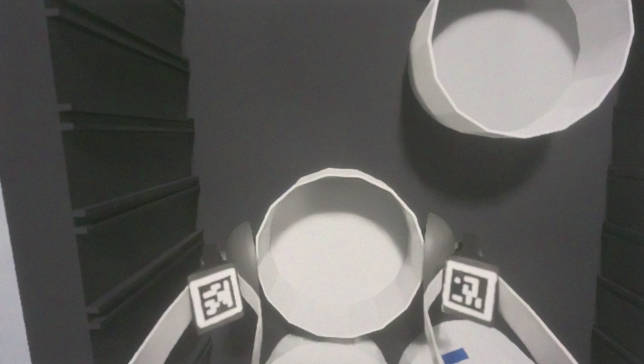

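Scene clock: 219.03 s.
r1.base_odometry: x=-0.964 y=-1.360 heading=-1.529 (m, m, rad; r1's odometry frame)
r1.turned_by_wheels: +0.000 (rad since the last result)
r1.turned_by_imu: +0.000 (rad since the last result)
r1.base_tilt: forward=-1.7 right=-0.5 (deg)
r1.lidar_m: 4.36 2.41 1.81 1.76 1.83 2.56 4.43 0.79 0.96 0.93 0.97 0.72
r1.head_depth_mm: 2621 2848 - 654 622 557 1128 / 2568 - 895 760 619 559 1129 / 2592 - 890 771 620 559 1128 / 2632 2887 916 768 620 560 1132 / 2643 2894 958 735 626 562 1134 / 2633 2907 996 792 657 562 1129 / 2648 2903 997 795 660 562 1132
r1.base_status: not commanded
r1.joint_positions: lift_m=+0.903 arm_m=+0.475 wrist_yaw_rad=+0.001 wrist_pitch_rad=-1.564 wrist_roll_rad=+0.001 gripper_m=+0.102 head_pan_rad=-1.564 head_tilt_rad=-0.692
r1.joint_status: all done
r1.motor_effort: left_wheel=+0(1) right_wheel=+0(0) lift_m=+20(21) arm_m=+5(5) wrist_yaw_rad=+0(0) wrist_pitch_rad=-2(3) wrist_roll_rad=+1(1) gripper_m=+0(89) head_pan_rad=-3(3) head_tilt_rad=-4(4) (%)
r1.hand_pose: x=-0.0216 y=-0.5972 z=+0.7856 quat_wxyz=(+0.502, +0.498, -0.501, -0.499) (m; r1's base frame)
r1.wrist_depth_mm: 101 135 172 171 168 151 147 / 103 135 176 174 165 155 152 / 100 134 179 179 178 158 173 / 102 133 183 182 181 179 178 / 101 132 187 186 183 183 180 / 103 124 192 187 186 187 185 / 105 122 197 173 193 179 182
r2.base_odometry: x=-0.289 y=-1.383 heading=-1.330 (m, m, rad; r2's odometry frame)
r2.turned_by_wheels: +0.000 (rad since the last result)
r2.turned_by_imu: +0.000 (rad since the last result)
r2.base_tilt: forward=+1.0 right=+1.1 (deg)
r2.lidar_m: 3.84 2.46 1.78 1.72 1.78 2.42 1.29 0.47 0.34 0.33 0.34 3.99
r2.head_depth_mm: 2480 2844 2735 - 656 564 1161 / 2573 2856 - 807 653 561 1156 / 2574 2883 - 777 636 572 1150 / 2571 2918 1040 797 630 570 1149 / 2602 2930 1034 794 644 568 1142 / 2613 2967 2510 790 641 566 925 / 2635 2956 2464 1912 1473 563 1135
r2.base_status: not commanded
r2.joint_positions: lift_m=+0.901 arm_m=+0.327 wrist_yaw_rad=+0.001 wrist_pitch_rad=-1.569 wrist_roll_rad=+0.010 gripper_m=+0.065 head_pan_rad=-1.564 head_tilt_rad=-0.692
r2.joint_status: all done
r2.motor_effort: left_wheel=+0(1) right_wheel=+0(0) lift_m=+37(37) arm_m=+4(4) wrist_yaw_rad=-1(0) wrist_pitch_rad=+0(0) wrist_roll_rad=+5(5) gripper_m=-9(81) head_pan_rad=-3(3) head_tilt_rad=-4(4) (%)
r2.hand_pose: x=-0.0217 y=-0.4480 z=+0.7836 quat_wxyz=(+0.498, +0.497, -0.502, -0.502) (m; r2's base frame)
r2.wrist_depth_mm: 169 169 170 170 171 171 172 / 172 173 172 174 174 175 174 / 175 176 176 176 178 179 179 / 178 178 180 179 180 182 182 / 183 183 183 182 185 185 185 / 186 187 177 184 170 189 189 / 190 191 191 191 193 193 193
pictures: none
No camera images: the call's "cameras" was empty. Leave "cameras" out to get every camera's image.

Scene clock: 220.93 s.
r1.base_odometry: x=-0.964 y=-1.360 heading=-1.529 (m, m, rad; r1's odometry frame)
r1.turned_by_wheels: +0.000 (rad since the last result)
r1.turned_by_imu: +0.000 (rad since the last result)
r1.base_tilt: forward=-1.5 right=-0.4 (deg)
r1.lidar_m: 4.36 2.41 1.81 1.76 1.83 2.55 4.44 0.78 0.96 0.93 0.97 0.72
r1.head_depth_mm: 2685 2876 986 697 622 558 1120 / 2650 2872 893 761 620 559 1129 / - 2850 899 778 621 560 1125 / 2638 2882 911 779 621 562 1127 / 2625 2895 980 733 627 561 1130 / 2636 2917 994 792 659 563 1131 / 2624 2930 997 796 658 564 1131
r1.base_status: not commanded
r1.joint_positions: lift_m=+1.020 arm_m=+0.475 wrist_yaw_rad=+0.001 wrist_pitch_rad=-1.564 wrist_roll_rad=+0.001 gripper_m=+0.102 head_pan_rad=-1.564 head_tilt_rad=-0.692
r1.joint_status: all done
r1.motor_effort: left_wheel=+0(0) right_wheel=+0(0) lift_m=+34(33) arm_m=+4(5) wrist_yaw_rad=+0(0) wrist_pitch_rad=-3(3) wrist_roll_rad=+1(1) gripper_m=+0(0) head_pan_rad=-2(3) head_tilt_rad=-4(4) (%)
r1.hand_pose: x=-0.0216 y=-0.5972 z=+0.9020 quat_wxyz=(+0.502, +0.498, -0.501, -0.499) (m; r1's base frame)
r1.wrist_depth_mm: 292 288 259 283 259 275 207 / 297 295 259 288 267 264 207 / 304 302 255 292 291 269 210 / 309 309 254 300 300 289 221 / 321 317 281 308 304 272 221 / 324 321 319 293 295 247 308 / 336 333 290 313 300 295 317
r2.base_odometry: x=-0.289 y=-1.383 heading=-1.330 (m, m, rad; r2's odometry frame)
r2.turned_by_wheels: +0.000 (rad since the last result)
r2.turned_by_imu: +0.000 (rad since the last result)
r2.base_tilt: forward=+1.0 right=+1.2 (deg)
r2.lidar_m: 3.84 2.45 1.78 1.72 1.78 2.42 1.28 0.47 0.34 0.33 0.34 4.00
r2.head_depth_mm: 2569 2764 - 814 657 564 1158 / 2591 - 994 810 654 561 1148 / 2602 - - 778 633 571 1153 / 2586 2934 1064 774 625 570 1144 / 2597 2932 1037 794 645 568 1140 / 2591 2951 2484 792 641 564 919 / 2605 2959 2490 1922 1487 562 1129
r2.base_status: not commanded
r2.joint_positions: lift_m=+0.960 arm_m=+0.327 wrist_yaw_rad=+0.001 wrist_pitch_rad=-1.568 wrist_roll_rad=+0.010 gripper_m=+0.065 head_pan_rad=-1.564 head_tilt_rad=-0.692
r2.joint_status: all done
r2.motor_effort: left_wheel=-1(1) right_wheel=+0(0) lift_m=+48(50) arm_m=+4(4) wrist_yaw_rad=-1(0) wrist_pitch_rad=+0(1) wrist_roll_rad=+5(5) gripper_m=-9(8) head_pan_rad=-3(3) head_tilt_rad=-3(4) (%)
r2.hand_pose: x=-0.0217 y=-0.4482 z=+0.8422 quat_wxyz=(+0.498, +0.497, -0.503, -0.502) (m; r2's base frame)
r2.wrist_depth_mm: 225 225 225 226 226 225 229 / 231 228 230 232 233 231 233 / 232 234 234 236 236 235 236 / 238 237 238 180 241 241 243 / 241 243 181 182 243 245 246 / 245 248 178 184 171 250 252 / 252 254 253 253 255 256 258
pictures: none
No camera images: the call's "cameras" was empty. Leave "cameras" out to get every camera's image.

Scene clock: 227.57 s.
r1.base_odometry: x=-0.964 y=-1.360 heading=-1.529 (m, m, rad; r1's odometry frame)
r1.turned_by_wheels: +0.000 (rad since the last result)
r1.turned_by_imu: +0.001 (rad since the last result)
r1.base_tilt: forward=-1.4 right=-0.3 (deg)
r1.lidar_m: 4.35 2.40 1.81 1.76 1.84 2.56 4.45 0.78 0.96 0.93 0.98 0.72
r1.head_depth_mm: - - - 643 623 559 1125 / 2572 - - - 618 570 1129 / 2599 - - - - 548 1127 / 698 1339 910 786 612 560 1129 / 2617 2909 957 732 627 574 1133 / 2638 2930 992 792 659 563 1129 / 2621 2885 998 794 659 563 1135
r1.base_status: not commanded
r1.joint_positions: lift_m=+1.020 arm_m=+0.100 wrist_yaw_rad=+0.001 wrist_pitch_rad=-1.564 wrist_roll_rad=+0.001 gripper_m=+0.102 head_pan_rad=-1.564 head_tilt_rad=-0.692
r1.joint_status: all done
r1.motor_effort: left_wheel=+1(1) right_wheel=+0(0) lift_m=+34(33) arm_m=-5(7) wrist_yaw_rad=+0(0) wrist_pitch_rad=-3(3) wrist_roll_rad=+1(1) gripper_m=+0(0) head_pan_rad=-2(3) head_tilt_rad=-4(4) (%)
r1.hand_pose: x=-0.0216 y=-0.2229 z=+0.9020 quat_wxyz=(+0.502, +0.498, -0.501, -0.499) (m; r1's base frame)
r1.wrist_depth_mm: 294 291 288 285 283 280 278 / 300 298 292 292 289 287 283 / 305 304 302 299 295 292 292 / - - - 302 300 - - / - - - - - - - / - - - - - - - / - - - - - - -
r2.base_odometry: x=-0.425 y=-0.829 heading=-1.330 (m, m, rad; r2's odometry frame)
r2.turned_by_wheels: +0.000 (rad since the last result)
r2.turned_by_imu: +0.000 (rad since the last result)
r2.base_tilt: forward=+0.9 right=+1.2 (deg)
r2.lidar_m: 4.40 2.45 1.78 1.71 1.78 2.42 4.36 0.47 0.34 0.33 0.34 0.47
r2.head_depth_mm: - 2926 1067 814 657 564 1155 / - 3020 1062 810 653 575 1150 / - - 968 609 636 572 1149 / 848 2832 915 605 637 569 1149 / 2614 2941 913 763 636 570 1146 / 2604 2959 1026 731 639 564 1137 / 2614 2952 1023 784 637 562 1138
r2.base_status: done
r2.joint_positions: lift_m=+1.040 arm_m=+0.327 wrist_yaw_rad=+0.001 wrist_pitch_rad=-1.568 wrist_roll_rad=+0.010 gripper_m=+0.065 head_pan_rad=-1.564 head_tilt_rad=-0.692
r2.joint_status: all done
r2.motor_effort: left_wheel=+0(4) right_wheel=+0(3) lift_m=+49(51) arm_m=+4(3) wrist_yaw_rad=-1(1) wrist_pitch_rad=-1(0) wrist_roll_rad=+5(5) gripper_m=-9(8) head_pan_rad=-3(3) head_tilt_rad=-3(4) (%)
r2.hand_pose: x=-0.0217 y=-0.4482 z=+0.9222 quat_wxyz=(+0.498, +0.497, -0.503, -0.502) (m; r2's base frame)
r2.wrist_depth_mm: 259 264 282 302 266 306 306 / 266 288 287 305 262 310 311 / 268 288 288 314 259 318 315 / 316 231 237 180 253 322 325 / 319 327 182 181 235 330 329 / 329 328 178 184 171 337 335 / - 339 337 340 342 343 342
pictures: none
No camera images: the call's "cameras" was empty. Leave "cameras" out to get every camera's image.

Scene clock: 229.40 s.
r1.base_odometry: x=-0.964 y=-1.360 heading=-1.529 (m, m, rad; r1's odometry frame)
r1.turned_by_wheels: +0.000 (rad since the last result)
r1.turned_by_imu: +0.000 (rad since the last result)
r1.base_tilt: forward=-1.6 right=-0.3 (deg)
r1.lidar_m: 4.35 2.42 1.81 1.76 1.83 2.56 4.42 0.78 0.96 0.93 0.98 0.72
r1.head_depth_mm: - - - 643 622 557 1127 / 2572 - - - 620 571 1132 / 2592 - - - - 548 1133 / 631 2113 892 787 612 559 1133 / 2669 2895 959 735 627 573 1128 / 2637 2909 1000 792 659 562 1133 / 2615 2902 1000 794 660 564 1131
r1.base_status: not commanded
r1.joint_positions: lift_m=+1.020 arm_m=+0.100 wrist_yaw_rad=+0.001 wrist_pitch_rad=-1.564 wrist_roll_rad=+0.001 gripper_m=+0.102 head_pan_rad=-1.564 head_tilt_rad=-0.692
r1.joint_status: not commanded
r1.motor_effort: left_wheel=+0(0) right_wheel=+0(0) lift_m=+34(34) arm_m=-5(6) wrist_yaw_rad=-1(0) wrist_pitch_rad=-3(3) wrist_roll_rad=+2(1) gripper_m=+0(1) head_pan_rad=-3(3) head_tilt_rad=-3(4) (%)
r1.hand_pose: x=-0.0216 y=-0.2229 z=+0.9020 quat_wxyz=(+0.502, +0.498, -0.501, -0.499) (m; r1's base frame)
r1.wrist_depth_mm: 293 288 287 283 285 281 277 / 299 297 293 291 290 287 284 / 304 302 303 297 295 293 292 / - - - 303 302 - - / - - - - - - - / - - - - - - - / - - - - - - -
r2.base_odometry: x=-0.425 y=-0.829 heading=-1.330 (m, m, rad; r2's odometry frame)
r2.turned_by_wheels: +0.000 (rad since the last result)
r2.turned_by_imu: +0.000 (rad since the last result)
r2.base_tilt: forward=+1.0 right=+1.1 (deg)
r2.lidar_m: 4.42 2.44 1.78 1.71 1.78 2.42 4.36 0.47 0.34 0.33 0.34 0.47
r2.head_depth_mm: - 2926 1070 815 657 564 1158 / - 2956 1060 808 656 575 1157 / - 2942 949 671 634 572 1152 / 856 2813 916 738 636 570 1150 / 2621 2945 914 764 638 569 1146 / 2616 2911 1027 732 639 564 1141 / 2625 2961 1016 785 637 561 1135
r2.base_status: not commanded
r2.joint_positions: lift_m=+1.040 arm_m=+0.410 wrist_yaw_rad=+0.001 wrist_pitch_rad=-1.568 wrist_roll_rad=+0.010 gripper_m=+0.065 head_pan_rad=-1.564 head_tilt_rad=-0.692
r2.joint_status: all done
r2.motor_effort: left_wheel=+0(0) right_wheel=+0(0) lift_m=+49(49) arm_m=+4(1) wrist_yaw_rad=+0(1) wrist_pitch_rad=-1(1) wrist_roll_rad=+5(5) gripper_m=-9(9) head_pan_rad=-3(3) head_tilt_rad=-3(4) (%)
r2.hand_pose: x=-0.0216 y=-0.5313 z=+0.9222 quat_wxyz=(+0.498, +0.497, -0.503, -0.502) (m; r2's base frame)
r2.wrist_depth_mm: 222 288 298 298 257 306 307 / 264 284 304 309 252 312 309 / 267 273 292 311 298 316 318 / 272 293 295 179 286 325 327 / 322 294 182 180 235 331 330 / 328 244 178 184 171 334 336 / 340 335 334 340 341 344 341
pictures: r2_head_camera (sideways: a quarter turn clockwise sets it upright), r2_wrist_camera
Images, in order (width x height): r2_head_camera 896x504, r2_wrist_camera 644x364.

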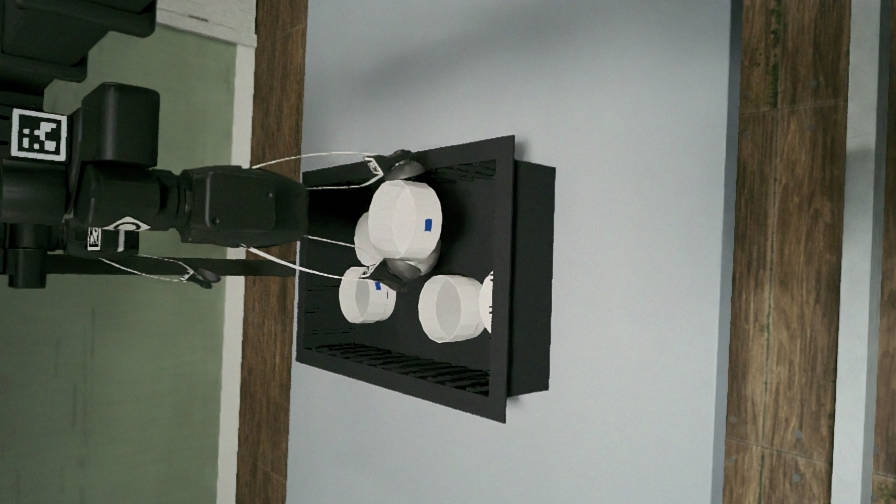

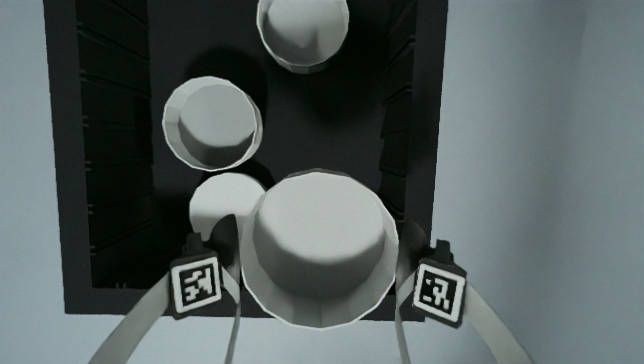

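Emit:
{"api": "execute_actions", "payload": {
  "actions": [
    {"r2":{"joints":{"arm_m":0.44}}}
  ],
  "cameras": []
}}

Emit:
{"api": "execute_actions", "payload": {
  "actions": [
    {"r2":{"joints":{"lift_m":0.935}}}
  ],
  "cameras": ["r2_wrist_camera"]
}}

Scene clock: 236.23 s.
r1.base_odometry: x=-0.964 y=-1.360 heading=-1.529 (m, m, rad; r1's odometry frame)
r1.turned_by_wheels: +0.000 (rad since the last result)
r1.turned_by_imu: +0.001 (rad since the last result)
r1.base_tilt: forward=-1.5 right=-0.4 (deg)
r1.lidar_m: 4.35 2.41 1.82 1.76 1.83 2.56 4.45 0.78 0.96 0.93 0.97 0.71
r1.head_depth_mm: - - - 645 623 558 1126 / 2570 - - - 620 571 1124 / 2570 - - - - 549 1133 / 605 2810 889 788 613 561 1127 / 2655 2913 962 733 627 574 1136 / 2642 2919 994 792 656 564 1131 / 2632 2912 1001 798 658 563 1132
r1.base_status: not commanded
r1.joint_positions: lift_m=+1.020 arm_m=+0.100 wrist_yaw_rad=+0.001 wrist_pitch_rad=-1.564 wrist_roll_rad=+0.001 gripper_m=+0.102 head_pan_rad=-1.564 head_tilt_rad=-0.692
r1.joint_status: not commanded
r1.motor_effort: left_wheel=+0(0) right_wheel=+0(0) lift_m=+33(34) arm_m=-6(6) wrist_yaw_rad=-1(0) wrist_pitch_rad=-3(2) wrist_roll_rad=+1(1) gripper_m=+0(0) head_pan_rad=-3(2) head_tilt_rad=-4(3) (%)
r1.hand_pose: x=-0.0216 y=-0.2229 z=+0.9020 quat_wxyz=(+0.502, +0.498, -0.501, -0.499) (m; r1's base frame)
r1.wrist_depth_mm: 290 290 287 285 281 279 279 / 297 297 295 292 287 287 284 / 306 303 301 296 293 293 289 / - - - 304 301 - - / - - - - - - - / - - - - - - - / - - - - - - -
r2.base_odometry: x=-0.425 y=-0.829 heading=-1.330 (m, m, rad; r2's odometry frame)
r2.turned_by_wheels: +0.000 (rad since the last result)
r2.turned_by_imu: -0.001 (rad since the last result)
r2.base_tilt: forward=+1.0 right=+1.2 (deg)
r2.lidar_m: 4.41 2.44 1.78 1.71 1.78 2.43 4.36 0.48 0.35 0.33 0.34 0.47
r2.head_depth_mm: - 2927 1068 814 658 564 1155 / - 2914 1059 809 652 575 1155 / - 2916 952 708 635 573 1151 / 863 2103 912 749 636 570 1146 / 2613 2954 915 765 638 567 1142 / 2604 2937 1025 731 643 565 1134 / 2625 2939 1022 784 638 563 1130
r2.base_status: not commanded
r2.joint_positions: lift_m=+1.040 arm_m=+0.440 wrist_yaw_rad=+0.001 wrist_pitch_rad=-1.568 wrist_roll_rad=+0.010 gripper_m=+0.065 head_pan_rad=-1.564 head_tilt_rad=-0.692
r2.joint_status: all done
r2.motor_effort: left_wheel=+0(0) right_wheel=+0(1) lift_m=+49(49) arm_m=+4(3) wrist_yaw_rad=+0(1) wrist_pitch_rad=+0(1) wrist_roll_rad=+5(5) gripper_m=-9(9) head_pan_rad=-3(3) head_tilt_rad=-4(4) (%)
r2.hand_pose: x=-0.0216 y=-0.5613 z=+0.9222 quat_wxyz=(+0.498, +0.497, -0.503, -0.502) (m; r2's base frame)
r2.wrist_depth_mm: 220 290 297 298 249 306 305 / 263 288 306 306 252 310 309 / 267 287 293 312 294 314 318 / 274 289 299 179 275 323 324 / 319 296 181 182 233 331 330 / 326 277 178 185 170 333 339 / 334 244 244 246 339 342 342
pictures: none
No camera images: the call's "cameras" was empty. Leave "cameras" out to get every camera's image.

Scene clock: 240.13 s.
r1.base_odometry: x=-0.964 y=-1.360 heading=-1.529 (m, m, rad; r1's odometry frame)
r1.turned_by_wheels: +0.000 (rad since the last result)
r1.turned_by_imu: +0.001 (rad since the last result)
r1.base_tilt: forward=-1.4 right=-0.5 (deg)
r1.lidar_m: 4.36 2.41 1.81 1.76 1.83 2.56 4.42 0.79 0.96 0.93 0.97 0.72
r1.head_depth_mm: - - - 643 623 558 1126 / 2578 - - - 619 571 1125 / 2581 - - - - 548 1131 / 601 660 902 785 612 560 1133 / 604 2933 961 740 627 574 1135 / 2649 2903 996 794 658 562 1133 / 2661 2900 998 794 661 565 1131
r1.base_status: not commanded
r1.joint_positions: lift_m=+1.020 arm_m=+0.100 wrist_yaw_rad=+0.001 wrist_pitch_rad=-1.564 wrist_roll_rad=+0.001 gripper_m=+0.102 head_pan_rad=-1.564 head_tilt_rad=-0.692
r1.joint_status: not commanded
r1.motor_effort: left_wheel=+0(0) right_wheel=+0(0) lift_m=+34(33) arm_m=-5(6) wrist_yaw_rad=+0(0) wrist_pitch_rad=-2(2) wrist_roll_rad=+2(1) gripper_m=+0(0) head_pan_rad=-3(3) head_tilt_rad=-3(3) (%)
r1.hand_pose: x=-0.0216 y=-0.2229 z=+0.9020 quat_wxyz=(+0.502, +0.498, -0.501, -0.499) (m; r1's base frame)
r1.wrist_depth_mm: 292 289 287 286 282 280 279 / 296 295 293 293 288 287 283 / 305 304 302 298 295 291 290 / - - - 305 302 - - / - - - - - - - / - - - - - - - / - - - - - - -
r2.base_odometry: x=-0.425 y=-0.829 heading=-1.329 (m, m, rad; r2's odometry frame)
r2.turned_by_wheels: +0.000 (rad since the last result)
r2.turned_by_imu: -0.009 (rad since the last result)
r2.base_tilt: forward=+1.0 right=+1.1 (deg)
r2.lidar_m: 4.40 2.47 1.78 1.71 1.77 2.40 4.36 0.48 0.34 0.33 0.34 0.46
r2.head_depth_mm: 2560 - 975 810 656 577 1152 / 2517 3076 1052 806 652 573 1157 / 2565 - 1001 735 640 571 1146 / 883 1432 913 764 640 569 1142 / 2601 2934 914 761 641 568 1140 / 2593 2933 1020 710 638 564 1136 / 2612 2986 1011 781 634 563 1069
r2.base_status: not commanded
r2.joint_positions: lift_m=+0.967 arm_m=+0.440 wrist_yaw_rad=+0.001 wrist_pitch_rad=-1.570 wrist_roll_rad=+0.012 gripper_m=+0.065 head_pan_rad=-1.564 head_tilt_rad=-0.696
r2.joint_status: lift_m contact_stop (moved -0.073 of -0.105)
r2.on_its_own: lift_m is slack since a contact_stop, until your next command for it (your +0.935 is given up)
r2.motor_effort: left_wheel=+1(14) right_wheel=-2(22) lift_m=+42(42) arm_m=+0(4) wrist_yaw_rad=+0(5) wrist_pitch_rad=+0(6) wrist_roll_rad=+4(10) gripper_m=+1(12) head_pan_rad=-3(3) head_tilt_rad=-2(4) (%)
r2.hand_pose: x=-0.0216 y=-0.5611 z=+0.8491 quat_wxyz=(+0.497, +0.497, -0.503, -0.503) (m; r2's base frame)
r2.wrist_depth_mm: 210 228 227 229 200 233 234 / 211 233 234 234 199 236 239 / 210 220 235 240 198 242 245 / 210 223 226 243 198 247 249 / 211 244 228 245 167 253 252 / 210 250 - 253 - 257 259 / 206 229 228 231 181 264 265
pictures: r2_wrist_camera
Images, in order (width x height): r2_wrist_camera 644x364.

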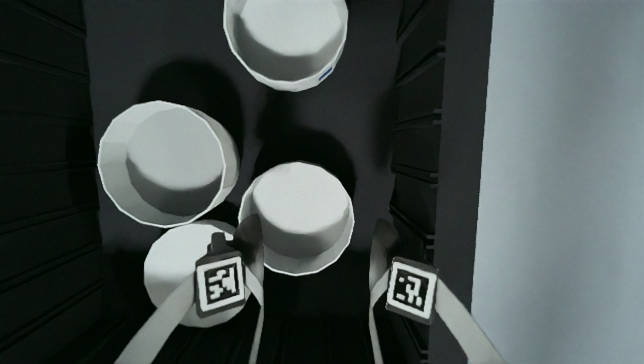

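The finger caught the rim and the pan dropped, but it landed flat inside. Next I'll lift away and check.

Emit:
{"api": "execute_actions", "payload": {
  "actions": [
    {"r2":{"joints":{"lift_m":1.09}}}
  ],
  "cameras": ["r2_wrist_camera","r2_head_camera"]
}}

Emit:
{"api": "execute_actions", "payload": {
  "actions": [
    {"r2":{"joints":{"arm_m":0.1}}}
  ],
  "cameras": ["r2_nav_camera","r1_nav_camera"]
}}

Scene clock: 246.20 s.
r1.base_odometry: x=-0.964 y=-1.360 heading=-1.529 (m, m, rad; r1's odometry frame)
r1.turned_by_wheels: +0.000 (rad since the last result)
r1.turned_by_imu: +0.001 (rad since the last result)
r1.base_tilt: forward=-1.5 right=-0.5 (deg)
r1.lidar_m: 4.35 2.41 1.81 1.76 1.84 2.56 4.45 0.78 0.96 0.93 0.97 0.71
r1.head_depth_mm: - - - 642 622 558 1126 / 2570 - - - 619 572 1125 / 2557 - - - - 548 1131 / 584 2791 915 786 613 560 1130 / 2670 2896 958 744 627 574 1133 / 2654 2924 999 794 658 562 1134 / 2640 2911 999 796 659 563 1132
r1.base_status: not commanded
r1.joint_positions: lift_m=+1.020 arm_m=+0.100 wrist_yaw_rad=+0.001 wrist_pitch_rad=-1.564 wrist_roll_rad=+0.001 gripper_m=+0.102 head_pan_rad=-1.564 head_tilt_rad=-0.692
r1.joint_status: not commanded
r1.motor_effort: left_wheel=+0(0) right_wheel=+0(0) lift_m=+33(34) arm_m=-6(5) wrist_yaw_rad=+0(0) wrist_pitch_rad=-3(3) wrist_roll_rad=+1(1) gripper_m=+0(0) head_pan_rad=-3(3) head_tilt_rad=-4(3) (%)
r1.hand_pose: x=-0.0216 y=-0.2229 z=+0.9020 quat_wxyz=(+0.502, +0.498, -0.501, -0.499) (m; r1's base frame)
r1.wrist_depth_mm: 292 288 288 286 286 281 280 / 298 296 292 292 287 287 287 / 305 304 301 297 294 294 289 / - - - 304 303 - - / - - - - - - - / - - - - - - - / - - - - - - -
r2.base_odometry: x=-0.425 y=-0.829 heading=-1.330 (m, m, rad; r2's odometry frame)
r2.turned_by_wheels: +0.000 (rad since the last result)
r2.turned_by_imu: -0.001 (rad since the last result)
r2.base_tilt: forward=+1.0 right=+1.1 (deg)
r2.lidar_m: 4.42 2.46 1.78 1.71 1.77 2.40 4.37 0.48 0.35 0.33 0.34 0.46
r2.head_depth_mm: 2565 2877 1065 810 656 577 1158 / 2674 2896 1054 806 652 573 1160 / - 3048 963 741 641 571 1147 / 873 1409 913 766 642 569 1144 / 2565 2955 912 759 639 568 1144 / 2603 2979 1019 710 640 564 1137 / 2605 2961 1012 783 635 561 1071
r2.base_status: not commanded
r2.joint_positions: lift_m=+1.090 arm_m=+0.440 wrist_yaw_rad=+0.001 wrist_pitch_rad=-1.570 wrist_roll_rad=+0.012 gripper_m=+0.065 head_pan_rad=-1.564 head_tilt_rad=-0.696
r2.joint_status: all done
r2.motor_effort: left_wheel=+0(1) right_wheel=+0(2) lift_m=+48(50) arm_m=+0(0) wrist_yaw_rad=+0(1) wrist_pitch_rad=-1(1) wrist_roll_rad=+4(4) gripper_m=+0(2) head_pan_rad=-3(3) head_tilt_rad=-2(2) (%)
r2.hand_pose: x=-0.0216 y=-0.5611 z=+0.9723 quat_wxyz=(+0.497, +0.497, -0.503, -0.503) (m; r2's base frame)
r2.wrist_depth_mm: 346 298 342 347 336 352 353 / 353 301 349 352 355 357 359 / 360 300 354 363 361 369 368 / 366 305 350 363 372 373 373 / 375 327 359 378 378 379 381 / 383 302 - 317 - 391 391 / 390 393 395 393 392 397 397
pictures: r2_head_camera (sideways: a quarter turn clockwise sets it upright), r2_wrist_camera
Images, in order (width x height): r2_head_camera 896x504, r2_wrist_camera 644x364.

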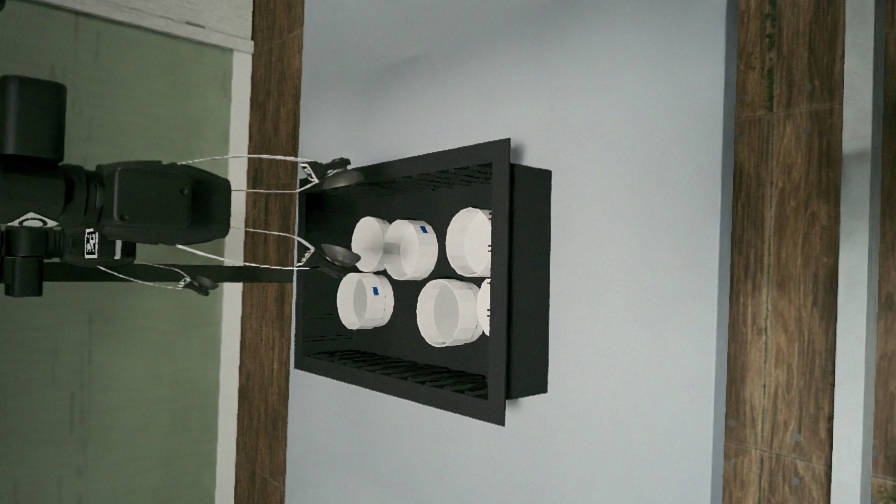

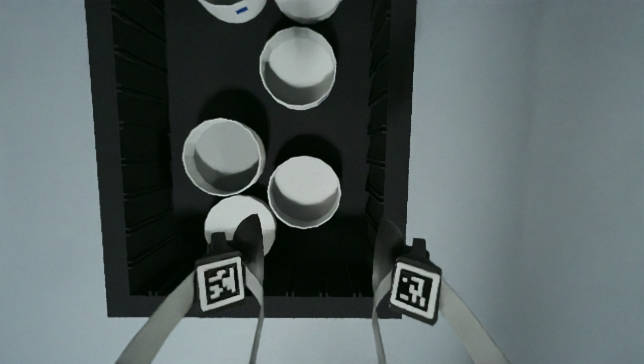

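Scene clock: 249.90 s.
r1.base_odometry: x=-0.964 y=-1.360 heading=-1.529 (m, m, rad; r1's odometry frame)
r1.turned_by_wheels: +0.000 (rad since the last result)
r1.turned_by_imu: +0.001 (rad since the last result)
r1.base_tilt: forward=-1.3 right=-0.3 (deg)
r1.lidar_m: 4.36 2.41 1.81 1.76 1.84 2.56 4.43 0.78 0.96 0.93 0.97 0.71
r1.head_depth_mm: - - - 642 622 558 1124 / 2568 - - - 619 571 1129 / 2590 - - - - 548 1131 / 1278 2857 911 786 612 560 1127 / 2615 2898 957 741 627 573 1132 / 2627 2884 996 792 658 562 1131 / 2651 2903 1001 793 658 563 1131
r1.base_status: not commanded
r1.joint_positions: lift_m=+1.020 arm_m=+0.100 wrist_yaw_rad=+0.001 wrist_pitch_rad=-1.564 wrist_roll_rad=+0.001 gripper_m=+0.102 head_pan_rad=-1.564 head_tilt_rad=-0.692
r1.joint_status: not commanded
r1.motor_effort: left_wheel=+0(0) right_wheel=+0(0) lift_m=+33(33) arm_m=-5(5) wrist_yaw_rad=+0(1) wrist_pitch_rad=-3(3) wrist_roll_rad=+1(1) gripper_m=+0(0) head_pan_rad=-3(2) head_tilt_rad=-3(3) (%)
r1.hand_pose: x=-0.0216 y=-0.2229 z=+0.9020 quat_wxyz=(+0.502, +0.498, -0.501, -0.499) (m; r1's base frame)
r1.wrist_depth_mm: 292 291 288 285 282 281 277 / 298 296 296 293 289 286 285 / 304 303 300 296 295 291 290 / - - - 305 299 - - / - - - - - - - / - - - - - - - / - - - - - - -
r2.base_odometry: x=-0.425 y=-0.829 heading=-1.330 (m, m, rad; r2's odometry frame)
r2.turned_by_wheels: +0.000 (rad since the last result)
r2.turned_by_imu: -0.001 (rad since the last result)
r2.base_tilt: forward=+1.0 right=+1.1 (deg)
r2.lidar_m: 4.41 2.46 1.78 1.71 1.77 2.40 4.37 0.48 0.35 0.33 0.34 0.46
r2.head_depth_mm: - - 1012 811 655 576 1160 / - - - - 643 568 1153 / - - - - 632 571 1146 / 888 2784 939 797 645 568 1145 / 2580 2965 911 761 639 566 1137 / 2625 2916 1014 709 637 565 1137 / 2636 2981 1017 783 636 562 1072
r2.base_status: not commanded
r2.joint_positions: lift_m=+1.090 arm_m=+0.100 wrist_yaw_rad=+0.001 wrist_pitch_rad=-1.569 wrist_roll_rad=+0.012 gripper_m=+0.065 head_pan_rad=-1.564 head_tilt_rad=-0.696
r2.joint_status: all done
r2.motor_effort: left_wheel=+0(0) right_wheel=-1(0) lift_m=+47(47) arm_m=-3(4) wrist_yaw_rad=+0(1) wrist_pitch_rad=+0(1) wrist_roll_rad=+4(4) gripper_m=+0(1) head_pan_rad=-3(3) head_tilt_rad=-2(2) (%)
r2.hand_pose: x=-0.0216 y=-0.2215 z=+0.9723 quat_wxyz=(+0.498, +0.497, -0.503, -0.503) (m; r2's base frame)
r2.wrist_depth_mm: 348 350 351 350 349 354 359 / 352 355 356 359 359 362 362 / - - 361 359 364 365 371 / - - - - - - - / - - - - - - - / - - - - - - - / - - - - - - -
pictures: r1_nav_camera (sideways: a quarter turn counterclockwise sets it upright), r2_nav_camera (sideways: a quarter turn counterclockwise sets it upright)
Images, in order (width x height): r1_nav_camera 672x504, r2_nav_camera 672x504.

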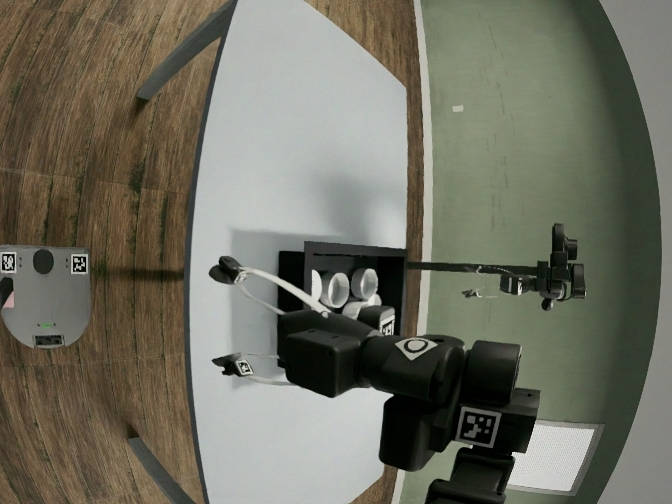

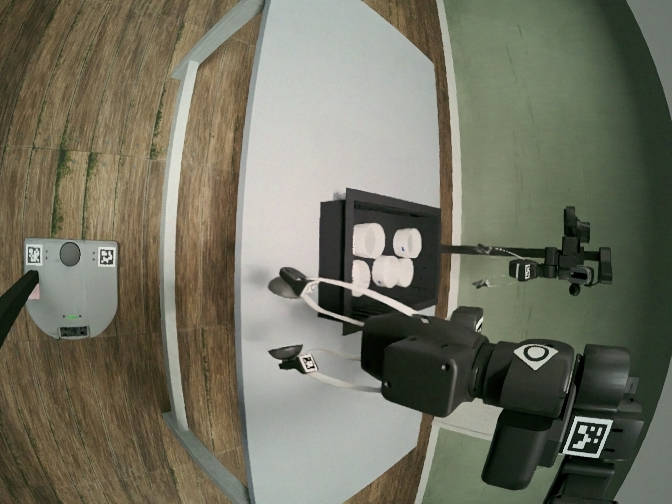

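Emit:
{"api": "execute_actions", "payload": {
  "actions": [],
  "cameras": ["r1_head_camera", "r2_head_camera"]
}}

Scene clock: 254.33 s.
r1.base_odometry: x=-0.964 y=-1.360 heading=-1.529 (m, m, rad; r1's odometry frame)
r1.turned_by_wheels: +0.000 (rad since the last result)
r1.turned_by_imu: +0.000 (rad since the last result)
r1.base_tilt: forward=-1.5 right=-0.3 (deg)
r1.lidar_m: 4.36 2.41 1.81 1.75 1.84 2.57 4.42 0.78 0.96 0.93 0.97 0.72
r1.head_depth_mm: - - - 642 623 559 1126 / 2584 - - - 618 571 1129 / 2577 - - - - 549 1128 / 1278 2845 912 786 613 561 1130 / 2636 2908 960 742 629 574 1134 / 2647 2865 997 793 658 562 1131 / 2660 2944 998 794 660 563 1134
r1.base_status: not commanded
r1.joint_positions: lift_m=+1.020 arm_m=+0.100 wrist_yaw_rad=+0.001 wrist_pitch_rad=-1.564 wrist_roll_rad=+0.001 gripper_m=+0.102 head_pan_rad=-1.564 head_tilt_rad=-0.692
r1.joint_status: not commanded
r1.motor_effort: left_wheel=+0(0) right_wheel=+0(0) lift_m=+33(33) arm_m=-5(5) wrist_yaw_rad=+0(1) wrist_pitch_rad=-3(3) wrist_roll_rad=+1(1) gripper_m=+1(0) head_pan_rad=-3(2) head_tilt_rad=-3(3) (%)
r1.hand_pose: x=-0.0216 y=-0.2229 z=+0.9020 quat_wxyz=(+0.502, +0.498, -0.501, -0.499) (m; r1's base frame)
r1.wrist_depth_mm: 292 291 287 284 284 280 280 / 298 296 294 291 289 286 285 / 306 304 300 297 294 293 288 / - - - 305 302 - - / - - - - - - - / - - - - - - - / - - - - - - -
r2.base_odometry: x=-0.425 y=-0.829 heading=-1.330 (m, m, rad; r2's odometry frame)
r2.turned_by_wheels: +0.000 (rad since the last result)
r2.turned_by_imu: +0.000 (rad since the last result)
r2.base_tilt: forward=+1.0 right=+1.2 (deg)
r2.lidar_m: 4.41 2.46 1.78 1.71 1.77 2.40 4.37 0.48 0.35 0.33 0.34 0.46
r2.head_depth_mm: - - 1017 806 656 575 1159 / - - - - 644 568 1151 / - - - - 633 571 1147 / 887 2757 941 796 645 570 1143 / 2585 2909 912 760 640 566 1142 / 2568 2950 1021 713 640 565 1134 / 2618 2940 1012 783 636 562 1066
r2.base_status: not commanded
r2.joint_positions: lift_m=+1.090 arm_m=+0.100 wrist_yaw_rad=+0.001 wrist_pitch_rad=-1.569 wrist_roll_rad=+0.012 gripper_m=+0.065 head_pan_rad=-1.564 head_tilt_rad=-0.696
r2.joint_status: all done
r2.motor_effort: left_wheel=+0(0) right_wheel=-1(0) lift_m=+47(47) arm_m=-3(4) wrist_yaw_rad=+0(1) wrist_pitch_rad=+0(1) wrist_roll_rad=+4(4) gripper_m=+1(1) head_pan_rad=-3(3) head_tilt_rad=-2(2) (%)
r2.hand_pose: x=-0.0216 y=-0.2215 z=+0.9723 quat_wxyz=(+0.498, +0.497, -0.503, -0.503) (m; r2's base frame)
r2.wrist_depth_mm: 349 350 352 351 354 352 356 / 352 355 356 358 358 358 364 / - - 364 362 369 366 370 / - - - - - - - / - - - - - - - / - - - - - - - / - - - - - - -
pictures: r1_head_camera (sideways: a quarter turn clockwise sets it upright), r2_head_camera (sideways: a quarter turn clockwise sets it upright)
Images, in order (width x height): r1_head_camera 896x504, r2_head_camera 896x504.

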